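## Task

On the knob box, point knob D1 at 9 o'clock and knob D2 at 3 o'clock. Rows are lettered starting with A, the row closest to the side carrying the socket; looking from the side away from the socket, knob 1 in every row is the leftmost one. The marks around a knob are clock hours, with 12 o'clock at the middle mark. Every other knob must still point at the mark it points at now, and the new settings must stay put by themselves, not because the robot is holding them.

## Robot and tools

Robot: two 7-joint arms, left_arm and right_arm, each ending in a two-finger parallel gripper. The names are just labels, not image sides.

Frame: every pose lives in one scene frame. Origin sits on the table surface midway between the arms; +z is up, +x reaches out across the table, and left_arm is on the +y side. A gripper's fingers point along its own +z axis and the pads move apart and together along its y axis. end_effector_position is the spot between the pads when shut; shut fingertips extend about 19 mm past it, open ones about 6 mm. Closing pushes the tips roughly 13 mm further out, so keep that clearance above surfaces. Reported hand positions can be somewhat off, more so at long reach.

The row: every motion argument is built from one row of 18 numbers covering both arms, always all 18 even if one arm is idle. Order: left x, y, z (metres, absolute target position in the scene frame), left qw, qx, qy, qz (absolute target orientation, w first), left gripper position, left gripper speed; then the same nine for the right arm. Gripper position runs -1 to 1: +1 is fully open (85 mm), 0 about 41 mm, pads touch near -0.8, and -1 closes until blocked. Gripper speed also runs -1 to 1: about 20 mm/s at -1, 85 at 0, 150 at +1. Grip force is not settable; a full close squeezes roughly 190 to 235 N per pad. A 0 in those last two slots is a real command, so to leave a gripper alone repeat its previous two numbers. To hold an arm still, resend its full pose from the last result plus its gripper numbers every call; to keep an orientation, repeat the same quaternion rather than copying a drifted reported one.

Tools:
- execute_actions(actions): a list of actions; each action is a list of up to 15 rows, one per 1/30 s control step; a short table repeats its final row to fill 15 steps. Each action lasts 0.5 s. An empty list just returns the current state and images. If any target lies more than 0.6 m from that gripper's current position along any of the gripper's own axes, the action is rejected for both arms; if the first action fails this or anything is malformed, nothing runs.
- move(target, speed, blocking): target is one 18-number row; each gripper travels a straight line to its absolute pose, both finishing together, over 0.5 to 10 s (cut off at 10 s). speed is path top speed in m/s, 0.002 to 0.5, default 0.25; rotation is capped at twice that in rad/s. Gripper numbers are applied at the start. Paths ignore obstacles and the other arm; grippers lag, wander and can overshoot speed, particularly near full reach. Faster contact hits harder, and aiming past a contact presses harder. With blocking=false you get control back after 0.5 s; then other moves and execute_actions are refused until a result shows the move ended: use wait or stop.
- wait(seconds): 0 to 10 s, arms keep their last command; returns early if a running move finishes.
- stop(): brakes a running move (needs some distance); fingers are not stopped.
- zoom_image(camera, region): enlarged crop of the latest image from cam_head_left, cam_head_right, cam_left_wrist or cam_right_wrist; region [x0, y0, x1, y1] in pixels, at most 504 by 504. All images are 504x504, returned in that camera order.
- finished_scene(scene): ends the given scene (1 or 2) irreversibly after the robot holds its last command; the result reports success and gives the next task.

Control details: each step, the commanded pose is limited to within 70 mm and 16 degrees of the measured one, then damped inverse kinematics drives the joints, favouring position over orientation if both can't be met. So a far target may need several actions, and after an action the arm only continues up to its last limited pose; send the remainder next. Elbows never lock fully straight. Joints share speed and acceleration limits and stop together on reversal.

Results: a state line per arm (position and wxyz quaternion), Hand target lines showing what each controller is now driving toward, position_measured_pct (about 50 minus 50 times the finger position; 0 is fully open; stopping below about 90 short of the request means something is held or blocking, about 90 or a bit higher means pads met). A move adds a move: line with the ending (done, off_target, moving, held, fault) and limits (paced means the sent pose was clipped; held means a check blocked steps, after which the arm may jump fast), plus distance to each pose. Naming only one arm means the other finished fine. pose unreachable means the clearance check altered or blocked commands for that arm.

Gripping: set -1 and keep it to grip; send a position wider than the object to release; for a gentle grip, open then close to just under the object's width. Fingers hold until a position change of 0.01 or more, but re-close on their own if the object slips or yields.

Avoid: knocking anything off the table, arms colliding or pushing each other, hard impacts and heavy pressing. Joint load limits are 49.1 N m for waist, shoulder, upper arm roll and elbow, and 30.9 N m for the forearm roll, wrist pitch and wrist roll; reaching one freezes that arm for 10 s and drops the rest of the call. Holding loads heats motors: a MOTOR HOT warning appears from 60 °C, and at 75 °C the arm goes limp and sags (OVER-TEMPERATURE FAULT). The simulation keeps running while you compose a reply, with the last command held. Knobs must end at their marks unaided, so release before finishing.

Each tool is called after ">>>" by a JSON object that holds its "op" and its "data", one argument or row to a line.

## Session

>>> {"op": "execute_actions", "data": {
  "actions": []
}}

Scene clock: 0.00 s.
left_arm: end_effector_position=(+0.4187, +0.7165, +0.3294) position_measured_pct=0.0 end_effector_quat_wxyz=(+0.046, +0.896, -0.437, +0.058) | right_arm: end_effector_position=(+0.1553, -0.1994, +0.3377) position_measured_pct=0.0 end_effector_quat_wxyz=(+0.174, +0.613, -0.670, -0.381)
Joint positions: left_arm=[-0.376  0.546 -0.32   1.064  0.301  1.612  2.961] | right_arm=[-0.411  0.18   0.022  1.92  -0.518  1.75   2.862]
Joint velocities: left_arm=[-0.001  0.     0.     0.001  0.001  0.     0.001] | right_arm=[ 0.001 -0.     0.002 -0.    -0.     0.     0.002]
Motor temperatures (°C, as the motors report them): left_arm=[34 31 33 28 32 34 39] | right_arm=[32 31 26 28 34 35 37]
Hand target (left_arm): +0.419, +0.717, +0.329; +0.046, +0.896, -0.437, +0.058
Hand target (right_arm): +0.155, -0.199, +0.338; -0.174, -0.613, +0.670, +0.381

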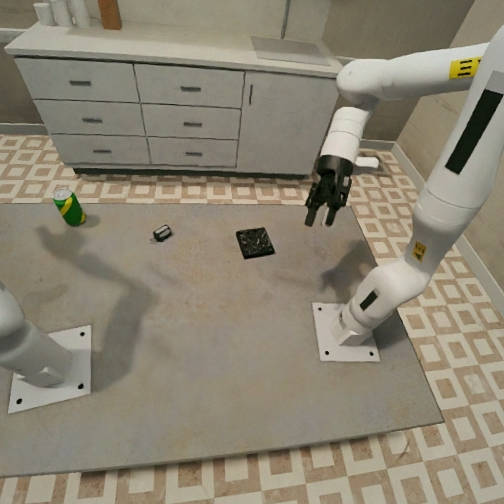

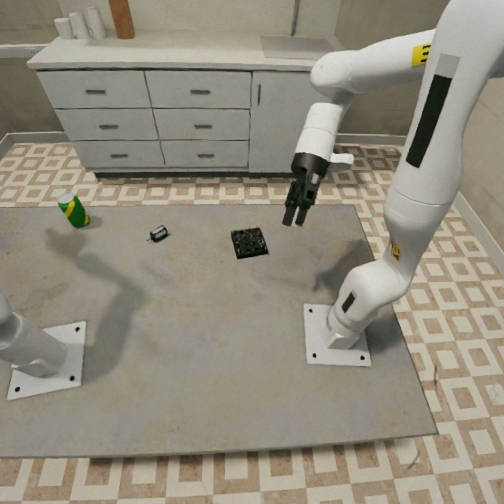

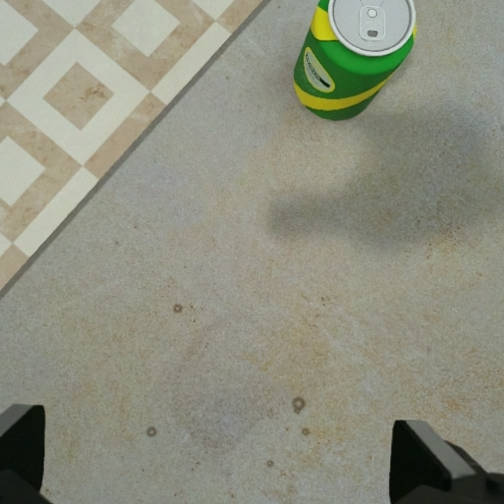

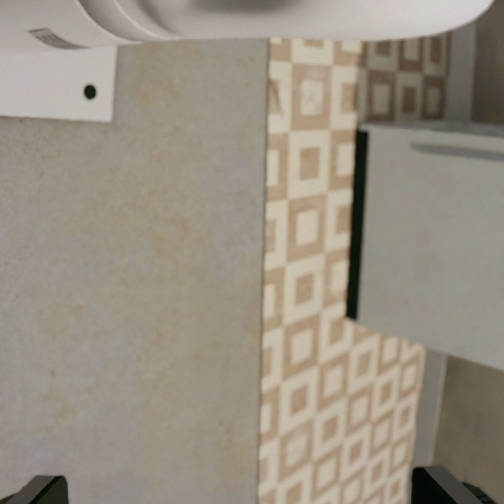

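>>> {"op": "zoom_image", "data": {
  "camera": "cam_head_left",
  "region": [215, 205, 295, 285]
}}

>>> {"op": "zoom_image", "data": {
  "camera": "cam_head_right",
  "region": [210, 205, 290, 285]
}}

Region (215, 205, 295, 285) of cam_head_left's 504x504 image, scaled by 6.300, with more detail than that image has.

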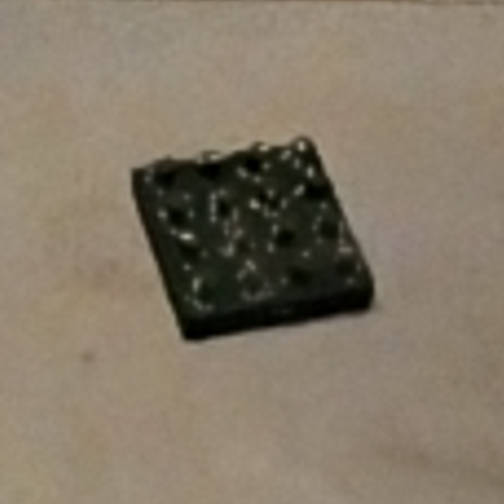

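Region (210, 205, 290, 285) of cam_head_right's 504x504 image, scaled by 6.300, with more detail than that image has.

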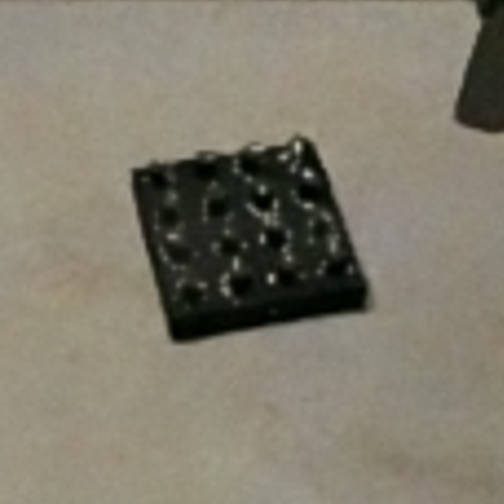

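>>> {"op": "move", "data": {
  "target": [0.4187,0.7165,0.3294,0.046,0.896,-0.437,0.058,1,0, 0.30,-0.12,0.30,0,1,0,0,1,0],
  "speed": 0.4
}}

Scene clock: 3.80 s.
left_arm: end_effector_position=(+0.4187, +0.7165, +0.3294) position_measured_pct=0.0 end_effector_quat_wxyz=(+0.046, +0.896, -0.437, +0.058) | right_arm: end_effector_position=(+0.2995, -0.1196, +0.2993) position_measured_pct=0.0 end_effector_quat_wxyz=(-0.001, +1.000, +0.000, +0.000)
Joint positions: left_arm=[-0.376  0.546 -0.321  1.064  0.301  1.612  2.961] | right_arm=[-0.661  0.159 -0.303  1.707  0.048  1.282  3.838]
Joint velocities: left_arm=[ 0.     0.    -0.    -0.    -0.001 -0.    -0.   ] | right_arm=[ 0.002 -0.004  0.002  0.002  0.    -0.002  0.002]
Motor temperatures (°C, as the motors report them): left_arm=[34 31 33 28 32 34 39] | right_arm=[32 32 26 28 34 35 37]
Hand target (left_arm): +0.419, +0.716, +0.329; +0.046, +0.896, -0.437, +0.058
Hand target (right_arm): +0.300, -0.120, +0.299; -0.001, +1.000, +0.000, +0.000
Off the commanded pose (left_arm): 0.000 m, 0 deg.
Off the commanded pose (right_arm): 0.001 m, 0 deg.
move: done

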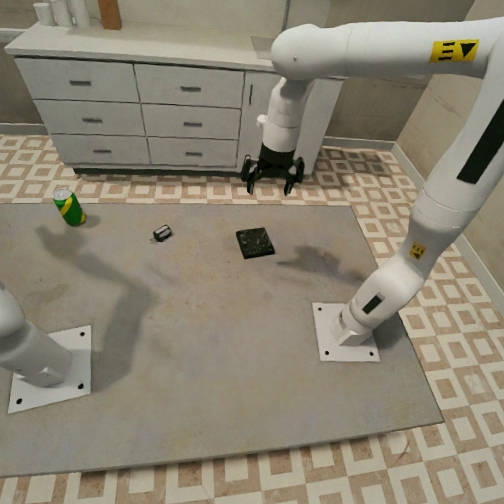

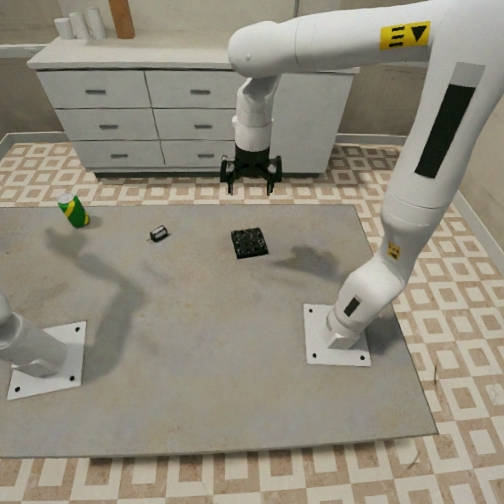

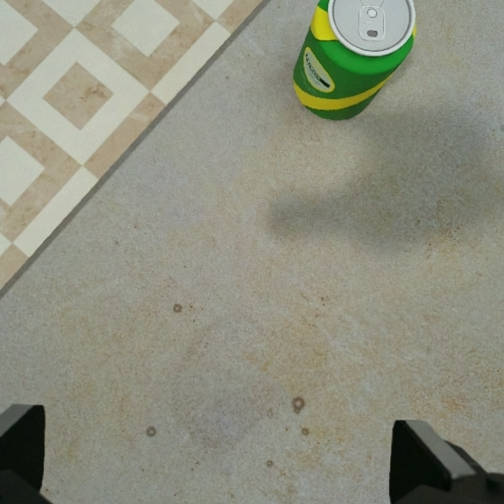

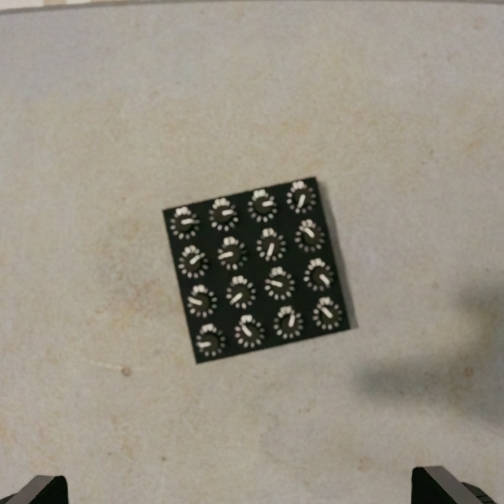

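>>> {"op": "zoom_image", "data": {
  "camera": "cam_right_wrist",
  "region": [150, 165, 370, 385]
}}

Region (150, 165, 370, 385) of cam_right_wrist's 504x504 image, scaled by 2.291.

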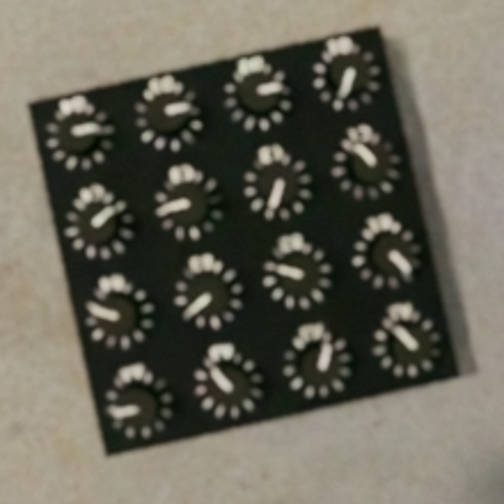

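>>> {"op": "move", "data": {
  "target": [0.4187,0.7165,0.3294,0.046,0.896,-0.437,0.058,1,0, 0.30,-0.12,0.15,0,1,0,0,1,0],
  "speed": 0.3
}}

Scene clock: 5.63 s.
left_arm: end_effector_position=(+0.4187, +0.7165, +0.3294) position_measured_pct=0.0 end_effector_quat_wxyz=(+0.046, +0.896, -0.437, +0.058) | right_arm: end_effector_position=(+0.2997, -0.1203, +0.1505) position_measured_pct=0.0 end_effector_quat_wxyz=(-0.000, +1.000, -0.000, +0.000)
Joint positions: left_arm=[-0.376  0.546 -0.321  1.064  0.301  1.612  2.961] | right_arm=[-0.69   0.348 -0.292  2.005  0.136  0.807  3.751]
Joint velocities: left_arm=[ 0.    -0.     0.    -0.    -0.001 -0.001 -0.001] | right_arm=[-0.002  0.006 -0.001  0.001  0.001 -0.     0.001]
Motor temperatures (°C, as the motors report them): left_arm=[34 31 33 28 32 34 39] | right_arm=[32 32 26 28 34 35 37]
Hand target (left_arm): +0.419, +0.716, +0.329; +0.046, +0.896, -0.437, +0.058
Hand target (right_arm): +0.300, -0.120, +0.150; -0.000, +1.000, -0.000, -0.000
Off the commanded pose (left_arm): 0.000 m, 0 deg.
Off the commanded pose (right_arm): 0.001 m, 0 deg.
move: done

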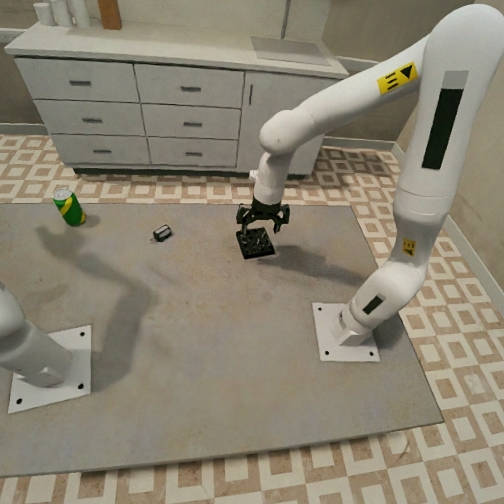

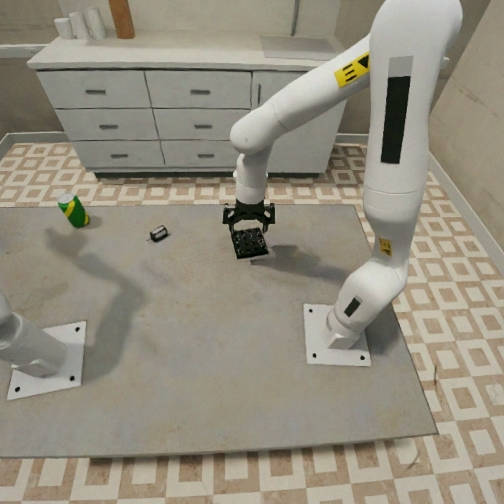

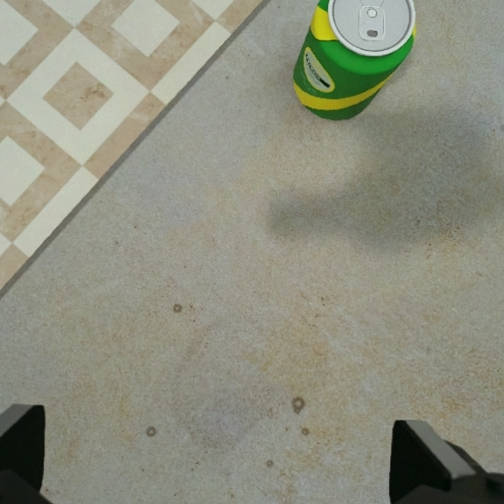

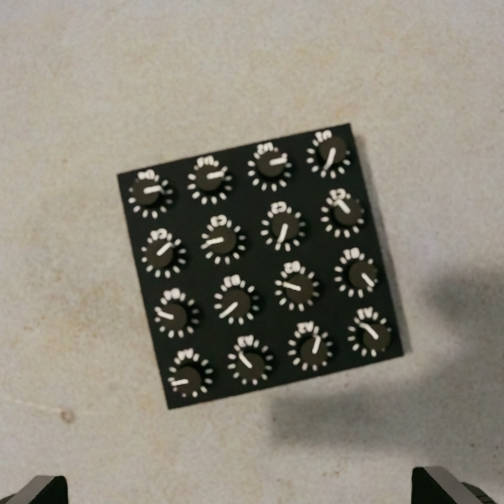

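>>> {"op": "zoom_image", "data": {
  "camera": "cam_right_wrist",
  "region": [220, 100, 420, 300]
}}

>>> {"op": "zoom_image", "data": {
  "camera": "cam_right_wrist",
  "region": [100, 110, 420, 430]
}}

Region (220, 100, 420, 300) of cam_right_wrist's 504x504 image, scaled by 2.520.

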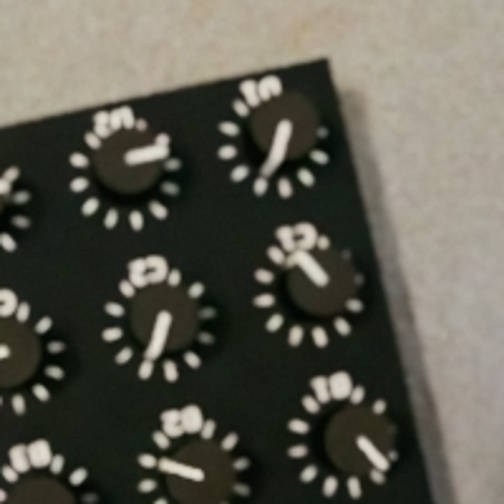

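Region (100, 110, 420, 430) of cam_right_wrist's 504x504 image, scaled by 1.575.

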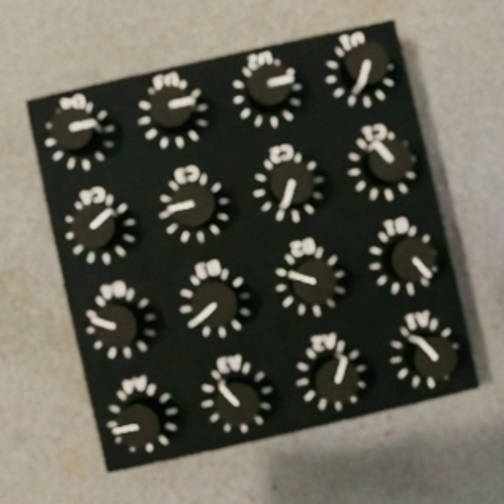

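>>> {"op": "move", "data": {
  "target": [0.472,0.08,0.10,0.3966,0.5272,-0.687,0.3044,1,0, 0.411,-0.160,0.10,0,0.9962,0.0872,0,1,0],
  "speed": 0.4
}}

Scene clock: 13.20 s.
left_arm: end_effector_position=(+0.4725, +0.0805, +0.0996) position_measured_pct=0.0 end_effector_quat_wxyz=(-0.397, -0.528, +0.687, -0.302) | right_arm: end_effector_position=(+0.4110, -0.1592, +0.1000) position_measured_pct=0.0 end_effector_quat_wxyz=(-0.001, +0.996, +0.087, -0.000)
Joint positions: left_arm=[0.15  1.052 0.266 1.437 0.924 1.109 2.374] | right_arm=[-0.469  0.561 -0.276  1.849  0.211  0.759  4.127]
Joint velocities: left_arm=[ 0.001  0.003  0.    -0.    -0.001 -0.     0.001] | right_arm=[ 0.     0.     0.001  0.001 -0.    -0.    -0.001]
Motor temperatures (°C, as the motors report them): left_arm=[34 31 33 28 32 34 39] | right_arm=[32 32 26 28 34 35 37]
Hand target (left_arm): +0.472, +0.080, +0.099; -0.397, -0.528, +0.687, -0.302
Hand target (right_arm): +0.411, -0.159, +0.100; -0.001, +0.996, +0.087, -0.000
Off the commanded pose (left_arm): 0.001 m, 0 deg.
Off the commanded pose (right_arm): 0.001 m, 0 deg.
move: done

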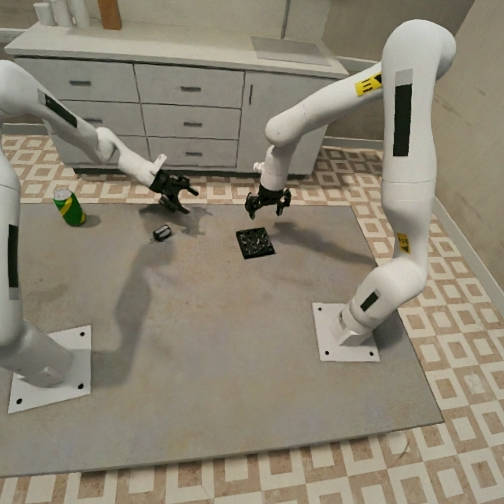

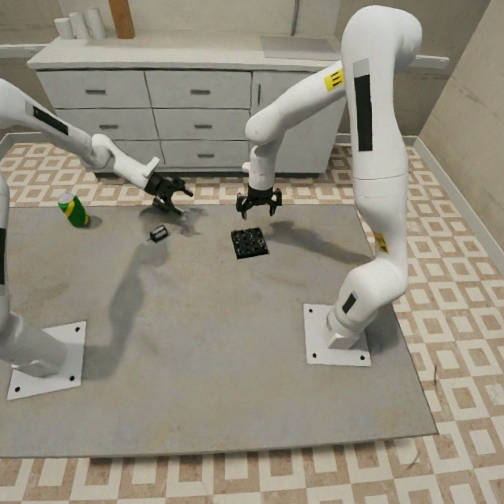

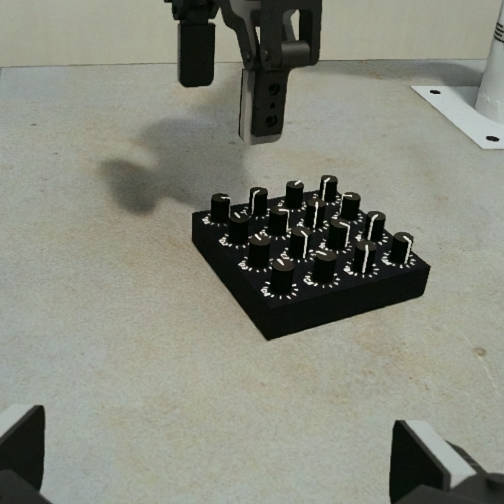

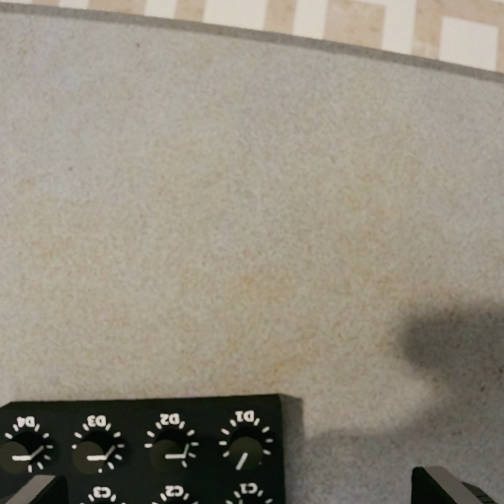

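>>> {"op": "zoom_image", "data": {
  "camera": "cam_right_wrist",
  "region": [180, 384, 300, 504]
}}

>>> {"op": "move", "data": {
  "target": [0.472,0.08,0.10,0.3966,0.5272,-0.687,0.3044,1,0, 0.411,-0.160,0.10,0,0.6428,0.7660,0,1,0],
  "speed": 0.5
}}

>>> {"op": "zoom_image", "data": {
  "camera": "cam_right_wrist",
  "region": [180, 384, 300, 504]
}}

Region (180, 384, 300, 504) of cam_right_wrist's 504x504 image, scaled by 4.200.

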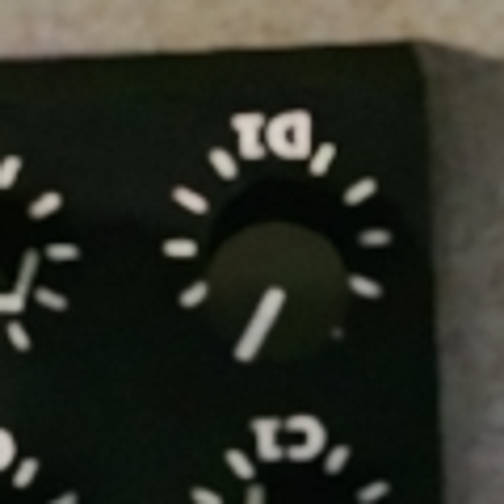

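Scene clock: 15.53 s.
left_arm: end_effector_position=(+0.4720, +0.0800, +0.1000) position_measured_pct=0.0 end_effector_quat_wxyz=(-0.397, -0.527, +0.687, -0.304) | right_arm: end_effector_position=(+0.4108, -0.1595, +0.1004) position_measured_pct=0.0 end_effector_quat_wxyz=(-0.000, +0.642, +0.766, +0.000)
Joint positions: left_arm=[0.148 1.052 0.269 1.443 0.929 1.105 2.365] | right_arm=[-0.193  0.639 -0.694  1.84   0.529  0.855  5.409]
Joint velocities: left_arm=[ 0.    -0.001  0.     0.    -0.     0.    -0.001] | right_arm=[ 0.005  0.002  0.002 -0.    -0.002 -0.     0.001]
Motor temperatures (°C, as the motors report them): left_arm=[34 32 33 28 32 34 39] | right_arm=[32 32 26 28 34 35 37]
Hand target (left_arm): +0.472, +0.080, +0.100; -0.397, -0.527, +0.687, -0.304
Hand target (right_arm): +0.411, -0.160, +0.100; -0.000, +0.643, +0.766, +0.000
Off the commanded pose (left_arm): 0.000 m, 0 deg.
Off the commanded pose (right_arm): 0.001 m, 0 deg.
move: done

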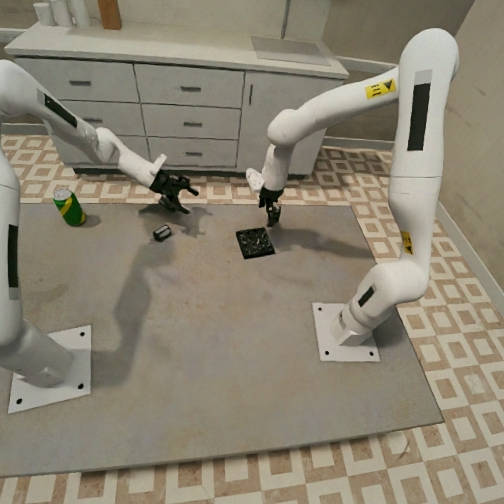

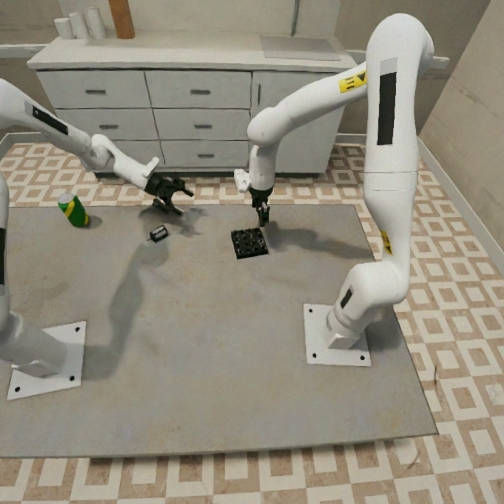

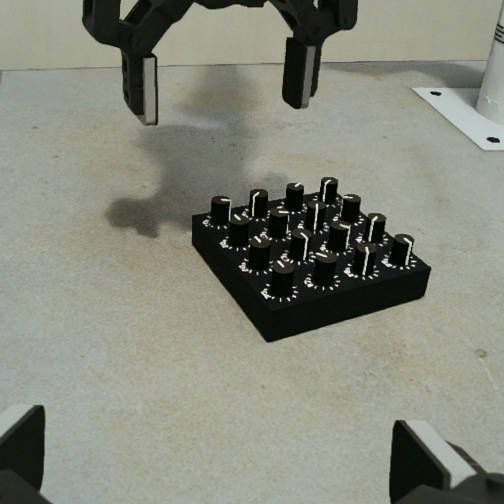

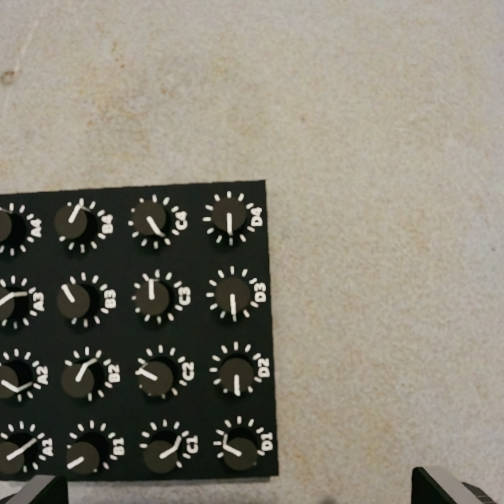

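Region (180, 384, 300, 504) of cam_right_wrist's 504x504 image, scaled by 4.200.

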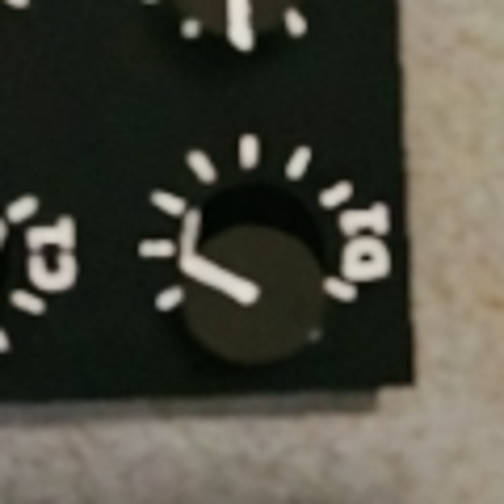

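>>> {"op": "move", "data": {
  "target": [0.472,0.08,0.10,0.3966,0.5272,-0.687,0.3044,1,0, 0.4101,-0.1610,0.064,0,0.6428,0.7660,0,-0.45,1],
  "speed": 0.1
}}

>>> {"op": "zoom_image", "data": {
  "camera": "cam_left_wrist",
  "region": [160, 120, 300, 260]
}}

Scene clock: 17.03 s.
left_arm: end_effector_position=(+0.4720, +0.0800, +0.1000) position_measured_pct=0.0 end_effector_quat_wxyz=(-0.397, -0.527, +0.687, -0.304) | right_arm: end_effector_position=(+0.4100, -0.1610, +0.0641) position_measured_pct=72.6 end_effector_quat_wxyz=(-0.000, +0.643, +0.766, +0.000)
Joint positions: left_arm=[0.148 1.052 0.269 1.443 0.929 1.105 2.365] | right_arm=[-0.225  0.699 -0.646  1.877  0.592  0.766  5.356]
Joint velocities: left_arm=[ 0.     0.001  0.     0.001  0.    -0.001 -0.   ] | right_arm=[-0.     0.001 -0.    -0.001  0.     0.     0.001]
Motor temperatures (°C, as the motors report them): left_arm=[34 32 33 28 32 34 39] | right_arm=[32 32 26 28 34 35 37]
Hand target (left_arm): +0.472, +0.080, +0.100; -0.397, -0.527, +0.687, -0.304
Hand target (right_arm): +0.410, -0.161, +0.064; -0.000, +0.643, +0.766, +0.000
Off the commanded pose (left_arm): 0.000 m, 0 deg.
Off the commanded pose (right_arm): 0.000 m, 0 deg.
move: done

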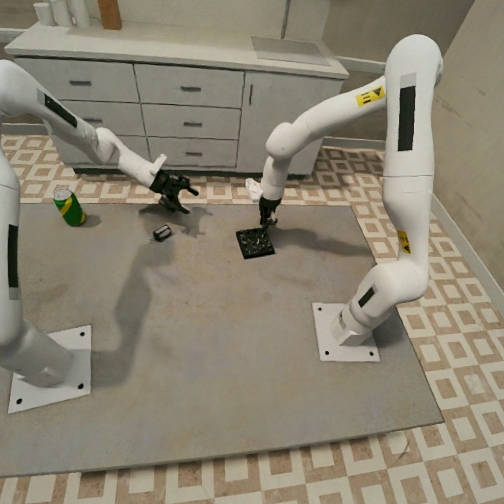

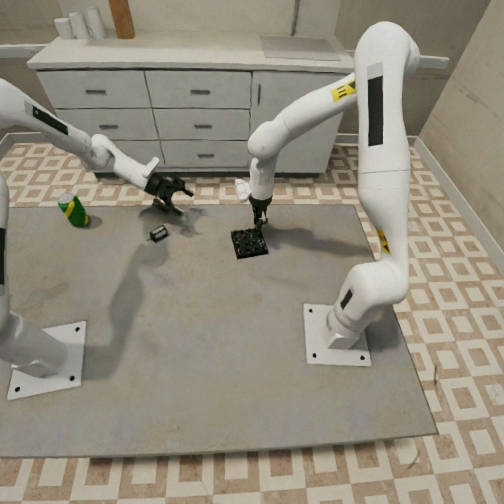

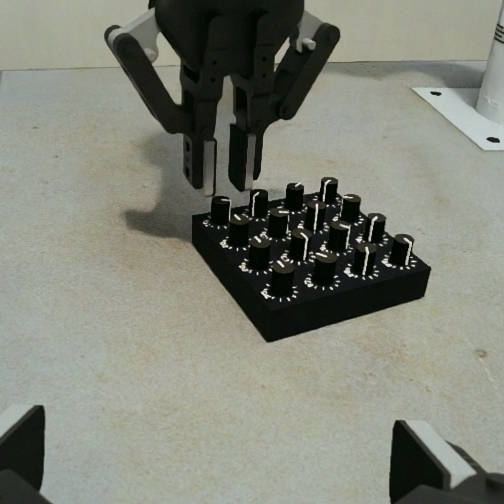

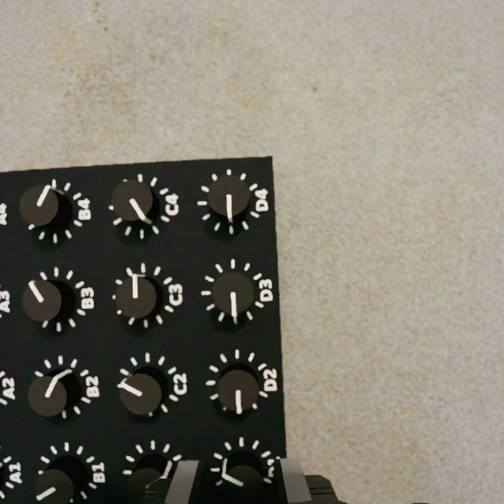

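Region (160, 120, 300, 260) of cam_left_wrist's 504x504 image, scaled by 3.600.

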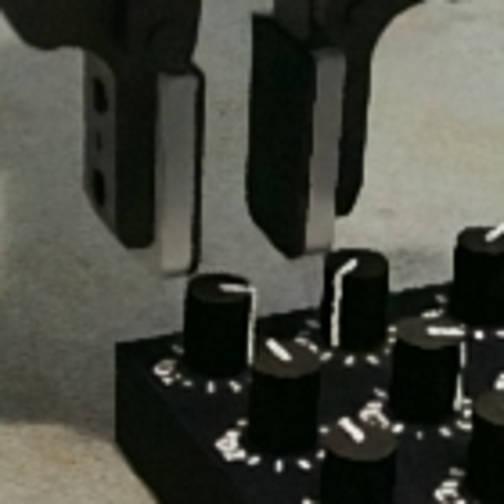

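>>> {"op": "zoom_image", "data": {
  "camera": "cam_right_wrist",
  "region": [140, 344, 340, 504]
}}

Region (140, 344, 340, 504) of cam_right_wrist's 504x504 image, scaled by 2.520; it fills the top 403 rows of this view, and the rest is white.

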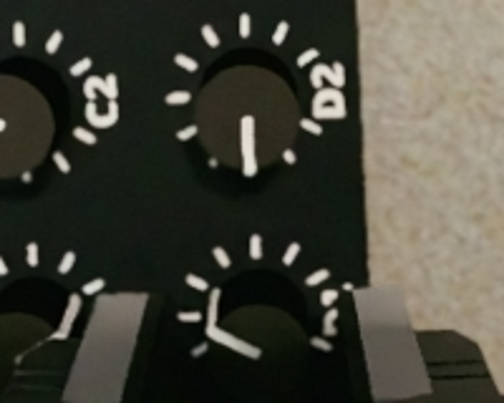

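>>> {"op": "move", "data": {
  "target": [0.472,0.08,0.10,0.3966,0.5272,-0.687,0.3044,1,0, 0.4105,-0.1607,0.053,0,0.6428,0.7660,0,-0.45,1],
  "speed": 0.04
}}

>>> {"op": "zoom_image", "data": {
  "camera": "cam_left_wrist",
  "region": [160, 120, 300, 260]
}}

>>> {"op": "zoom_image", "data": {
  "camera": "cam_right_wrist",
  "region": [140, 344, 340, 504]
}}

Scene clock: 18.83 s.
left_arm: end_effector_position=(+0.4720, +0.0800, +0.1000) position_measured_pct=0.0 end_effector_quat_wxyz=(-0.397, -0.527, +0.687, -0.304) | right_arm: end_effector_position=(+0.4105, -0.1608, +0.0531) position_measured_pct=72.6 end_effector_quat_wxyz=(+0.000, +0.643, +0.766, +0.000)
Joint positions: left_arm=[0.148 1.052 0.269 1.443 0.929 1.105 2.365] | right_arm=[-0.237  0.719 -0.629  1.883  0.612  0.741  5.34 ]
Joint velocities: left_arm=[ 0.001 -0.     0.     0.001 -0.     0.     0.002] | right_arm=[-0.001  0.002 -0.    -0.     0.    -0.001 -0.001]
Motor temperatures (°C, as the motors report them): left_arm=[34 32 33 28 32 34 39] | right_arm=[32 32 26 28 34 35 37]
Hand target (left_arm): +0.472, +0.080, +0.100; -0.397, -0.527, +0.687, -0.304
Hand target (right_arm): +0.410, -0.161, +0.053; -0.000, +0.643, +0.766, -0.000
Off the commanded pose (left_arm): 0.000 m, 0 deg.
Off the commanded pose (right_arm): 0.000 m, 0 deg.
move: done

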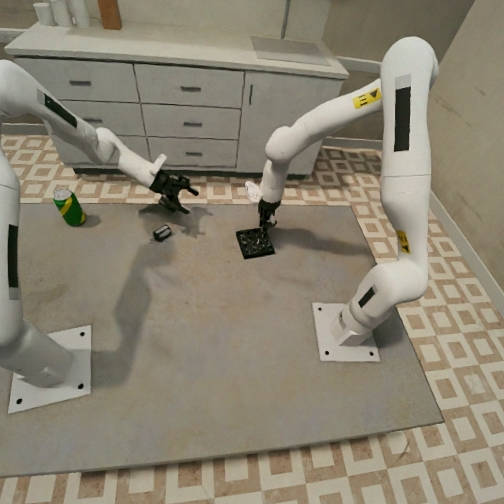

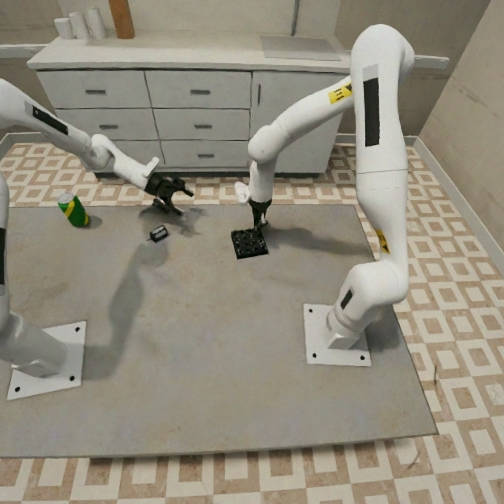

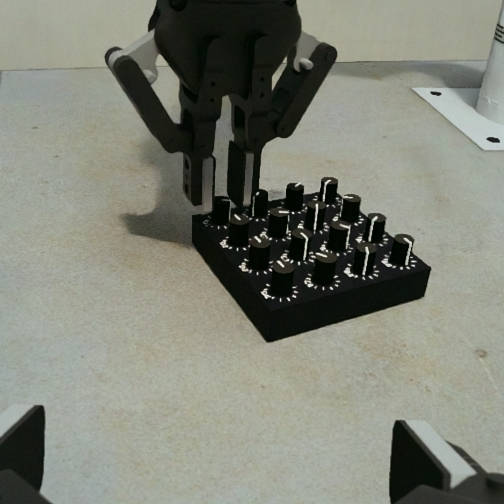

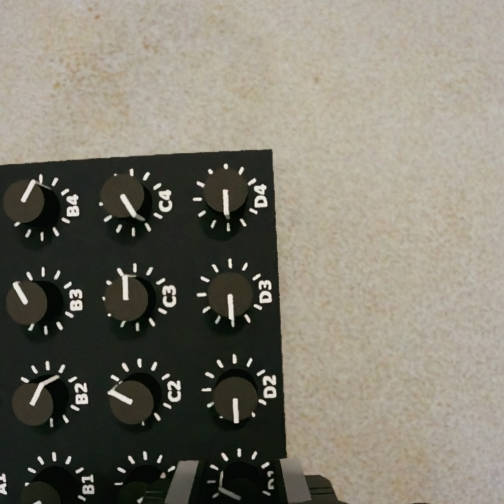

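Region (160, 120, 300, 260) of cam_left_wrist's 504x504 image, scaled by 3.600.

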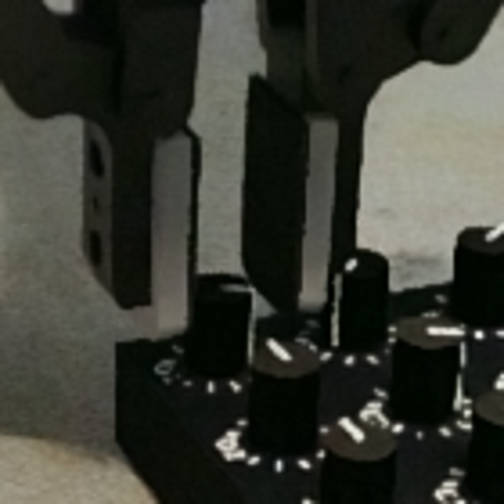

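Region (140, 344, 340, 504) of cam_right_wrist's 504x504 image, scaled by 2.520; it fills the top 403 rows of this view, and the rest is white.

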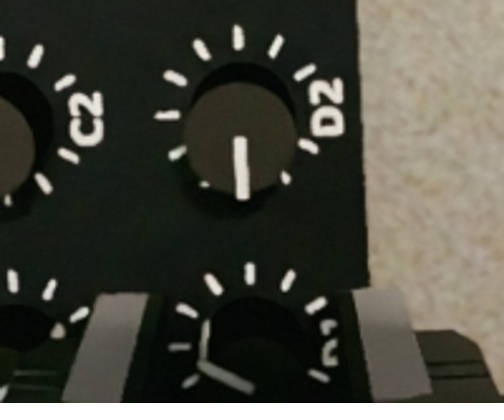

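>>> {"op": "execute_actions", "data": {
  "actions": [
    [[0.472,0.08,0.10,0.3966,0.5272,-0.687,0.3044,1,0, 0.4105,-0.1607,0.0525,0,0.6428,0.7660,0,-0.61,-1]]
  ]
}}

>>> {"op": "zoom_image", "data": {
  "camera": "cam_left_wrist",
  "region": [160, 120, 300, 260]
}}

Scene clock: 19.60 s.
left_arm: end_effector_position=(+0.4720, +0.0800, +0.1000) position_measured_pct=0.0 end_effector_quat_wxyz=(-0.397, -0.527, +0.687, -0.304) | right_arm: end_effector_position=(+0.4105, -0.1607, +0.0525) position_measured_pct=79.8 end_effector_quat_wxyz=(+0.000, +0.643, +0.766, +0.000)
Joint positions: left_arm=[0.148 1.052 0.269 1.443 0.929 1.105 2.365] | right_arm=[-0.238  0.72  -0.628  1.883  0.613  0.739  5.34 ]
Joint velocities: left_arm=[-0.     0.001  0.     0.    -0.    -0.    -0.   ] | right_arm=[ 0.001 -0.    -0.001 -0.001 -0.     0.     0.   ]
Motor temperatures (°C, as the motors report them): left_arm=[34 32 33 28 32 34 39] | right_arm=[32 32 26 28 34 35 37]
Hand target (left_arm): +0.472, +0.080, +0.100; -0.397, -0.527, +0.687, -0.304
Hand target (right_arm): +0.410, -0.161, +0.053; -0.000, +0.643, +0.766, -0.000
Off the commanded pose (left_arm): 0.000 m, 0 deg.
Off the commanded pose (right_arm): 0.000 m, 0 deg.

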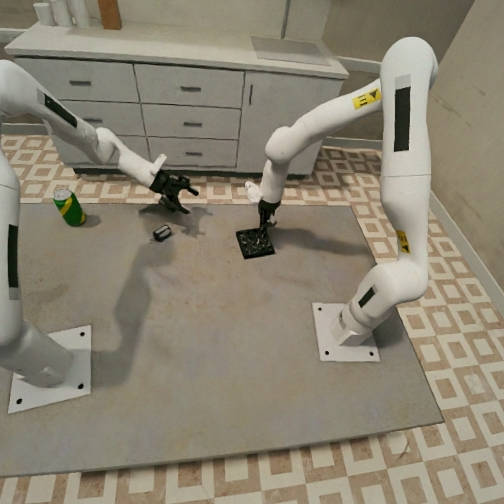

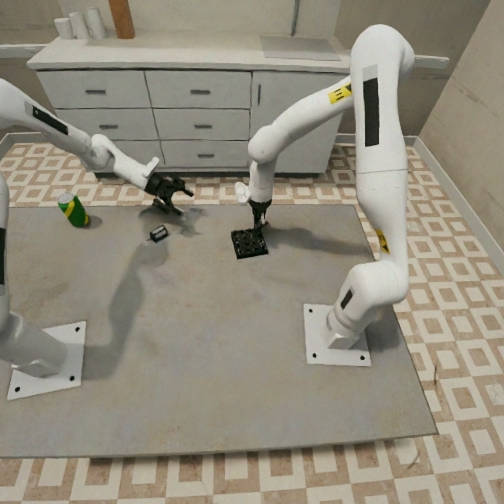

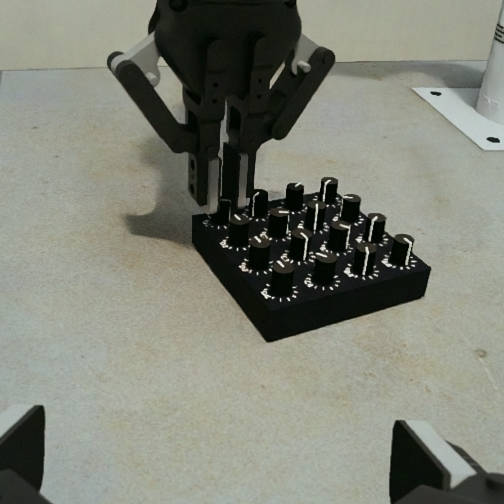

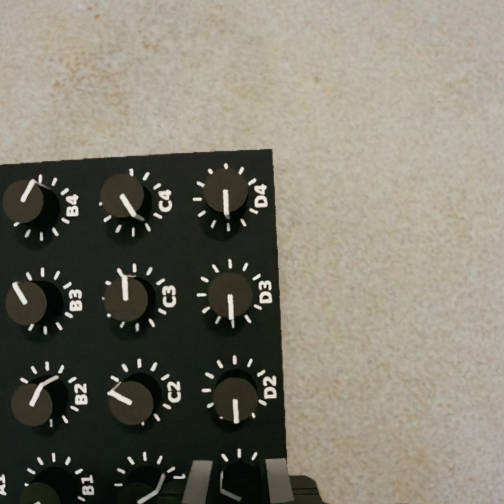

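Region (160, 120, 300, 260) of cam_left_wrist's 504x504 image, scaled by 3.600.

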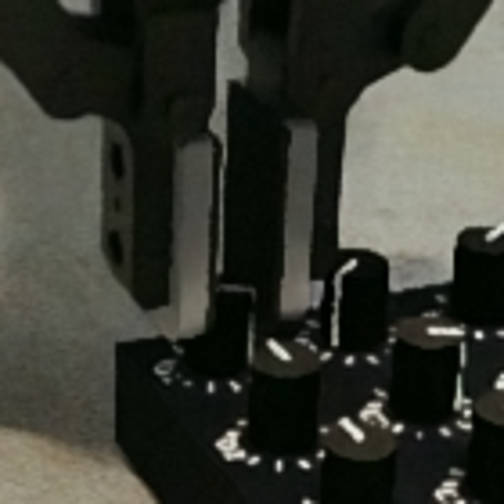

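>>> {"op": "move", "data": {
  "target": [0.472,0.08,0.10,0.3966,0.5272,-0.687,0.3044,1,0, 0.4105,-0.1607,0.0525,0,0.1736,0.9848,0,-0.62,-1],
  "speed": 0.3
}}

>>> {"op": "zoom_image", "data": {
  "camera": "cam_left_wrist",
  "region": [160, 120, 300, 260]
}}

Scene clock: 22.13 s.
left_arm: end_effector_position=(+0.4720, +0.0800, +0.1000) position_measured_pct=0.0 end_effector_quat_wxyz=(-0.397, -0.527, +0.687, -0.304) | right_arm: end_effector_position=(+0.4106, -0.1605, +0.0528) position_measured_pct=80.2 end_effector_quat_wxyz=(+0.000, +0.173, +0.985, +0.000)
Joint positions: left_arm=[0.148 1.052 0.269 1.443 0.929 1.105 2.365] | right_arm=[-0.089  0.81  -0.881  1.878  0.824  0.866  6.208]
Joint velocities: left_arm=[-0.    -0.    -0.    -0.    -0.001 -0.001 -0.   ] | right_arm=[ 0.003  0.001  0.001 -0.001 -0.003 -0.     0.002]
Motor temperatures (°C, as the motors report them): left_arm=[34 32 33 28 32 34 39] | right_arm=[32 32 26 28 34 35 37]
Hand target (left_arm): +0.472, +0.080, +0.100; -0.397, -0.527, +0.687, -0.304
Hand target (right_arm): +0.410, -0.161, +0.053; -0.000, +0.173, +0.985, +0.000
Off the commanded pose (left_arm): 0.000 m, 0 deg.
Off the commanded pose (right_arm): 0.000 m, 0 deg.
move: done

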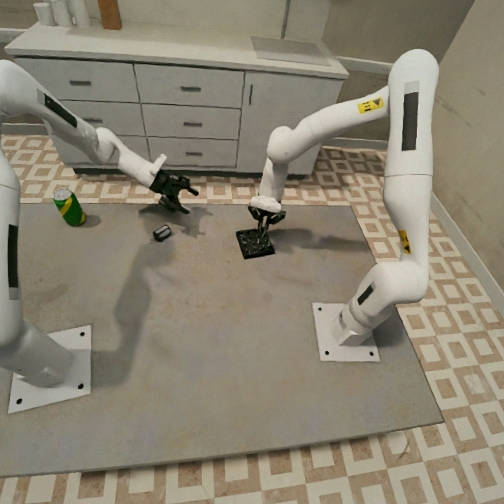

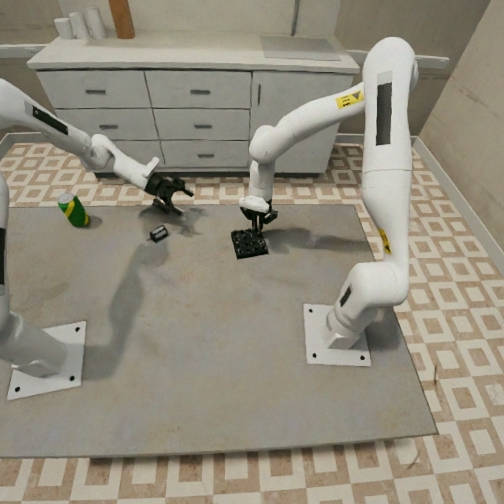

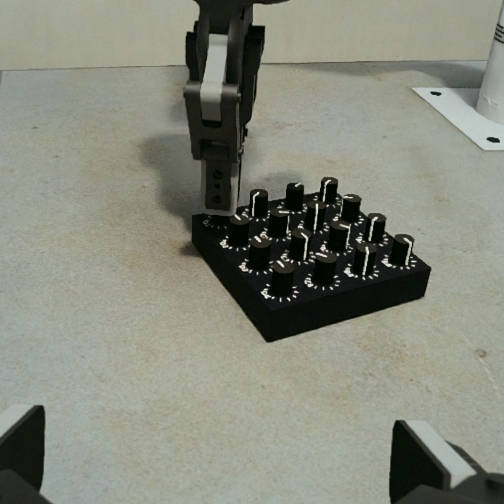

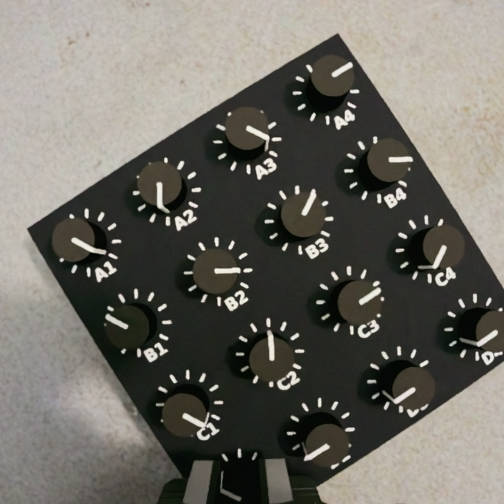

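Region (160, 120, 300, 260) of cam_left_wrist's 504x504 image, scaled by 3.600.

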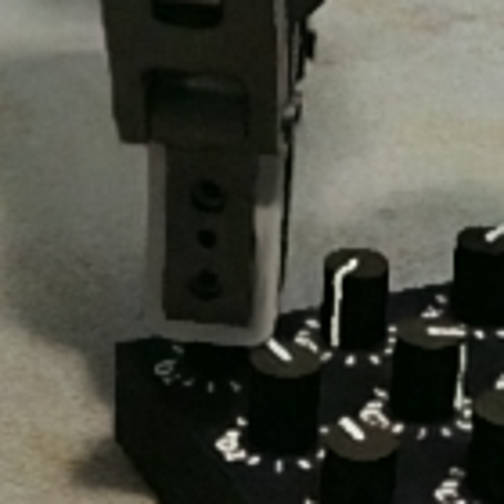

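>>> {"op": "move", "data": {
  "target": [0.472,0.08,0.10,0.3966,0.5272,-0.687,0.3044,1,0, 0.4105,-0.1607,0.0525,0,-0.342,0.9397,0,-0.62,-1],
  "speed": 0.35
}}

>>> {"op": "zoom_image", "data": {
  "camera": "cam_right_wrist",
  "region": [140, 344, 340, 504]
}}

Scene clock: 24.37 s.
left_arm: end_effector_position=(+0.4720, +0.0800, +0.1000) position_measured_pct=0.0 end_effector_quat_wxyz=(-0.397, -0.527, +0.687, -0.304) | right_arm: end_effector_position=(+0.4106, -0.1602, +0.0530) position_measured_pct=80.2 end_effector_quat_wxyz=(+0.001, -0.342, +0.940, +0.000)
Joint positions: left_arm=[0.148 1.052 0.269 1.443 0.929 1.105 2.365] | right_arm=[ 0.015  0.921 -1.095  1.874  0.986  1.012  7.126]
Joint velocities: left_arm=[0. 0. 0. 0. 0. 0. 0.] | right_arm=[ 0.001  0.    -0.002 -0.    -0.002 -0.001  0.004]
Motor temperatures (°C, as the motors report them): left_arm=[34 32 33 28 32 34 39] | right_arm=[32 32 26 28 34 35 37]
Hand target (left_arm): +0.472, +0.080, +0.100; -0.397, -0.527, +0.687, -0.304
Hand target (right_arm): +0.411, -0.161, +0.053; +0.000, -0.342, +0.940, +0.000
Off the commanded pose (left_arm): 0.000 m, 0 deg.
Off the commanded pose (right_arm): 0.001 m, 0 deg.
move: done

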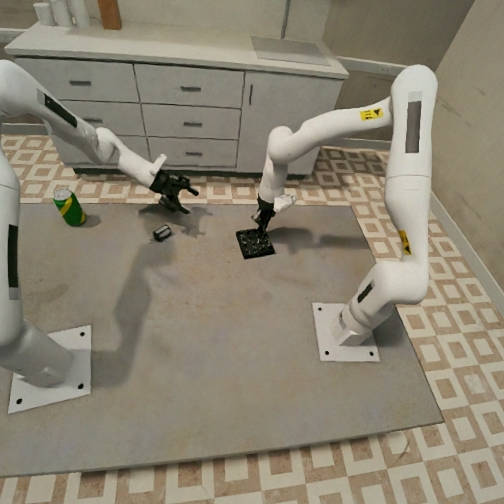

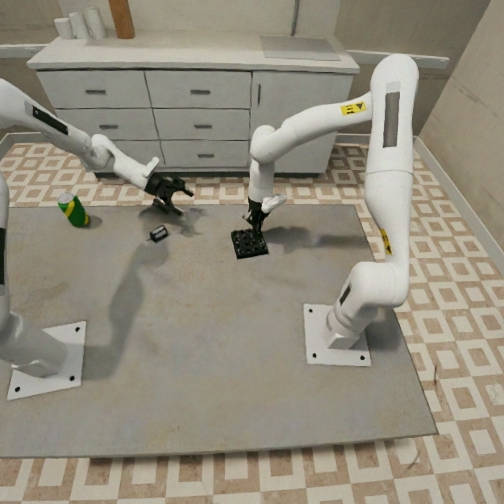

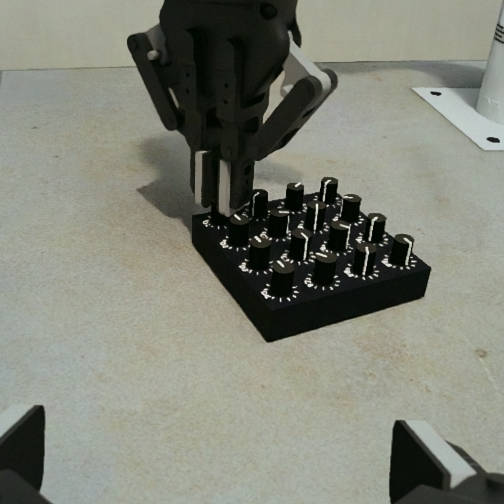

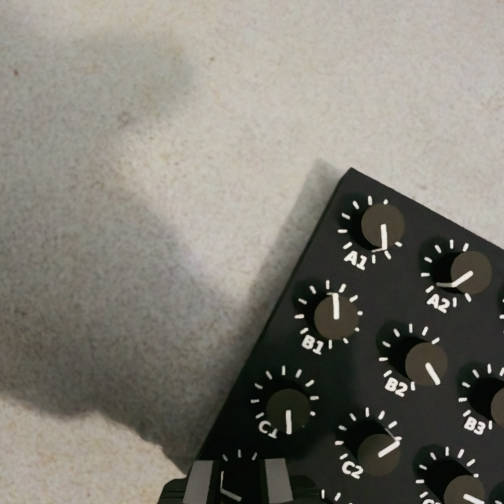

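Region (140, 344, 340, 504) of cam_right_wrist's 504x504 image, scaled by 2.520; it fills the top 403 rows of this view, and the rest is white.

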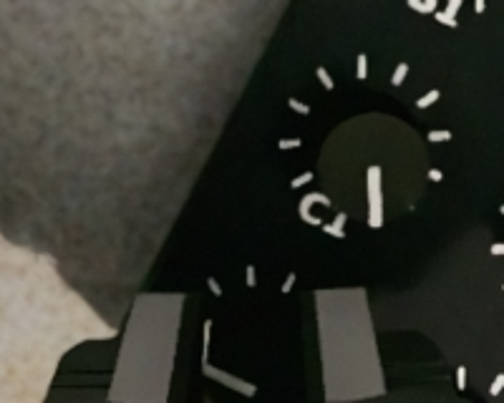

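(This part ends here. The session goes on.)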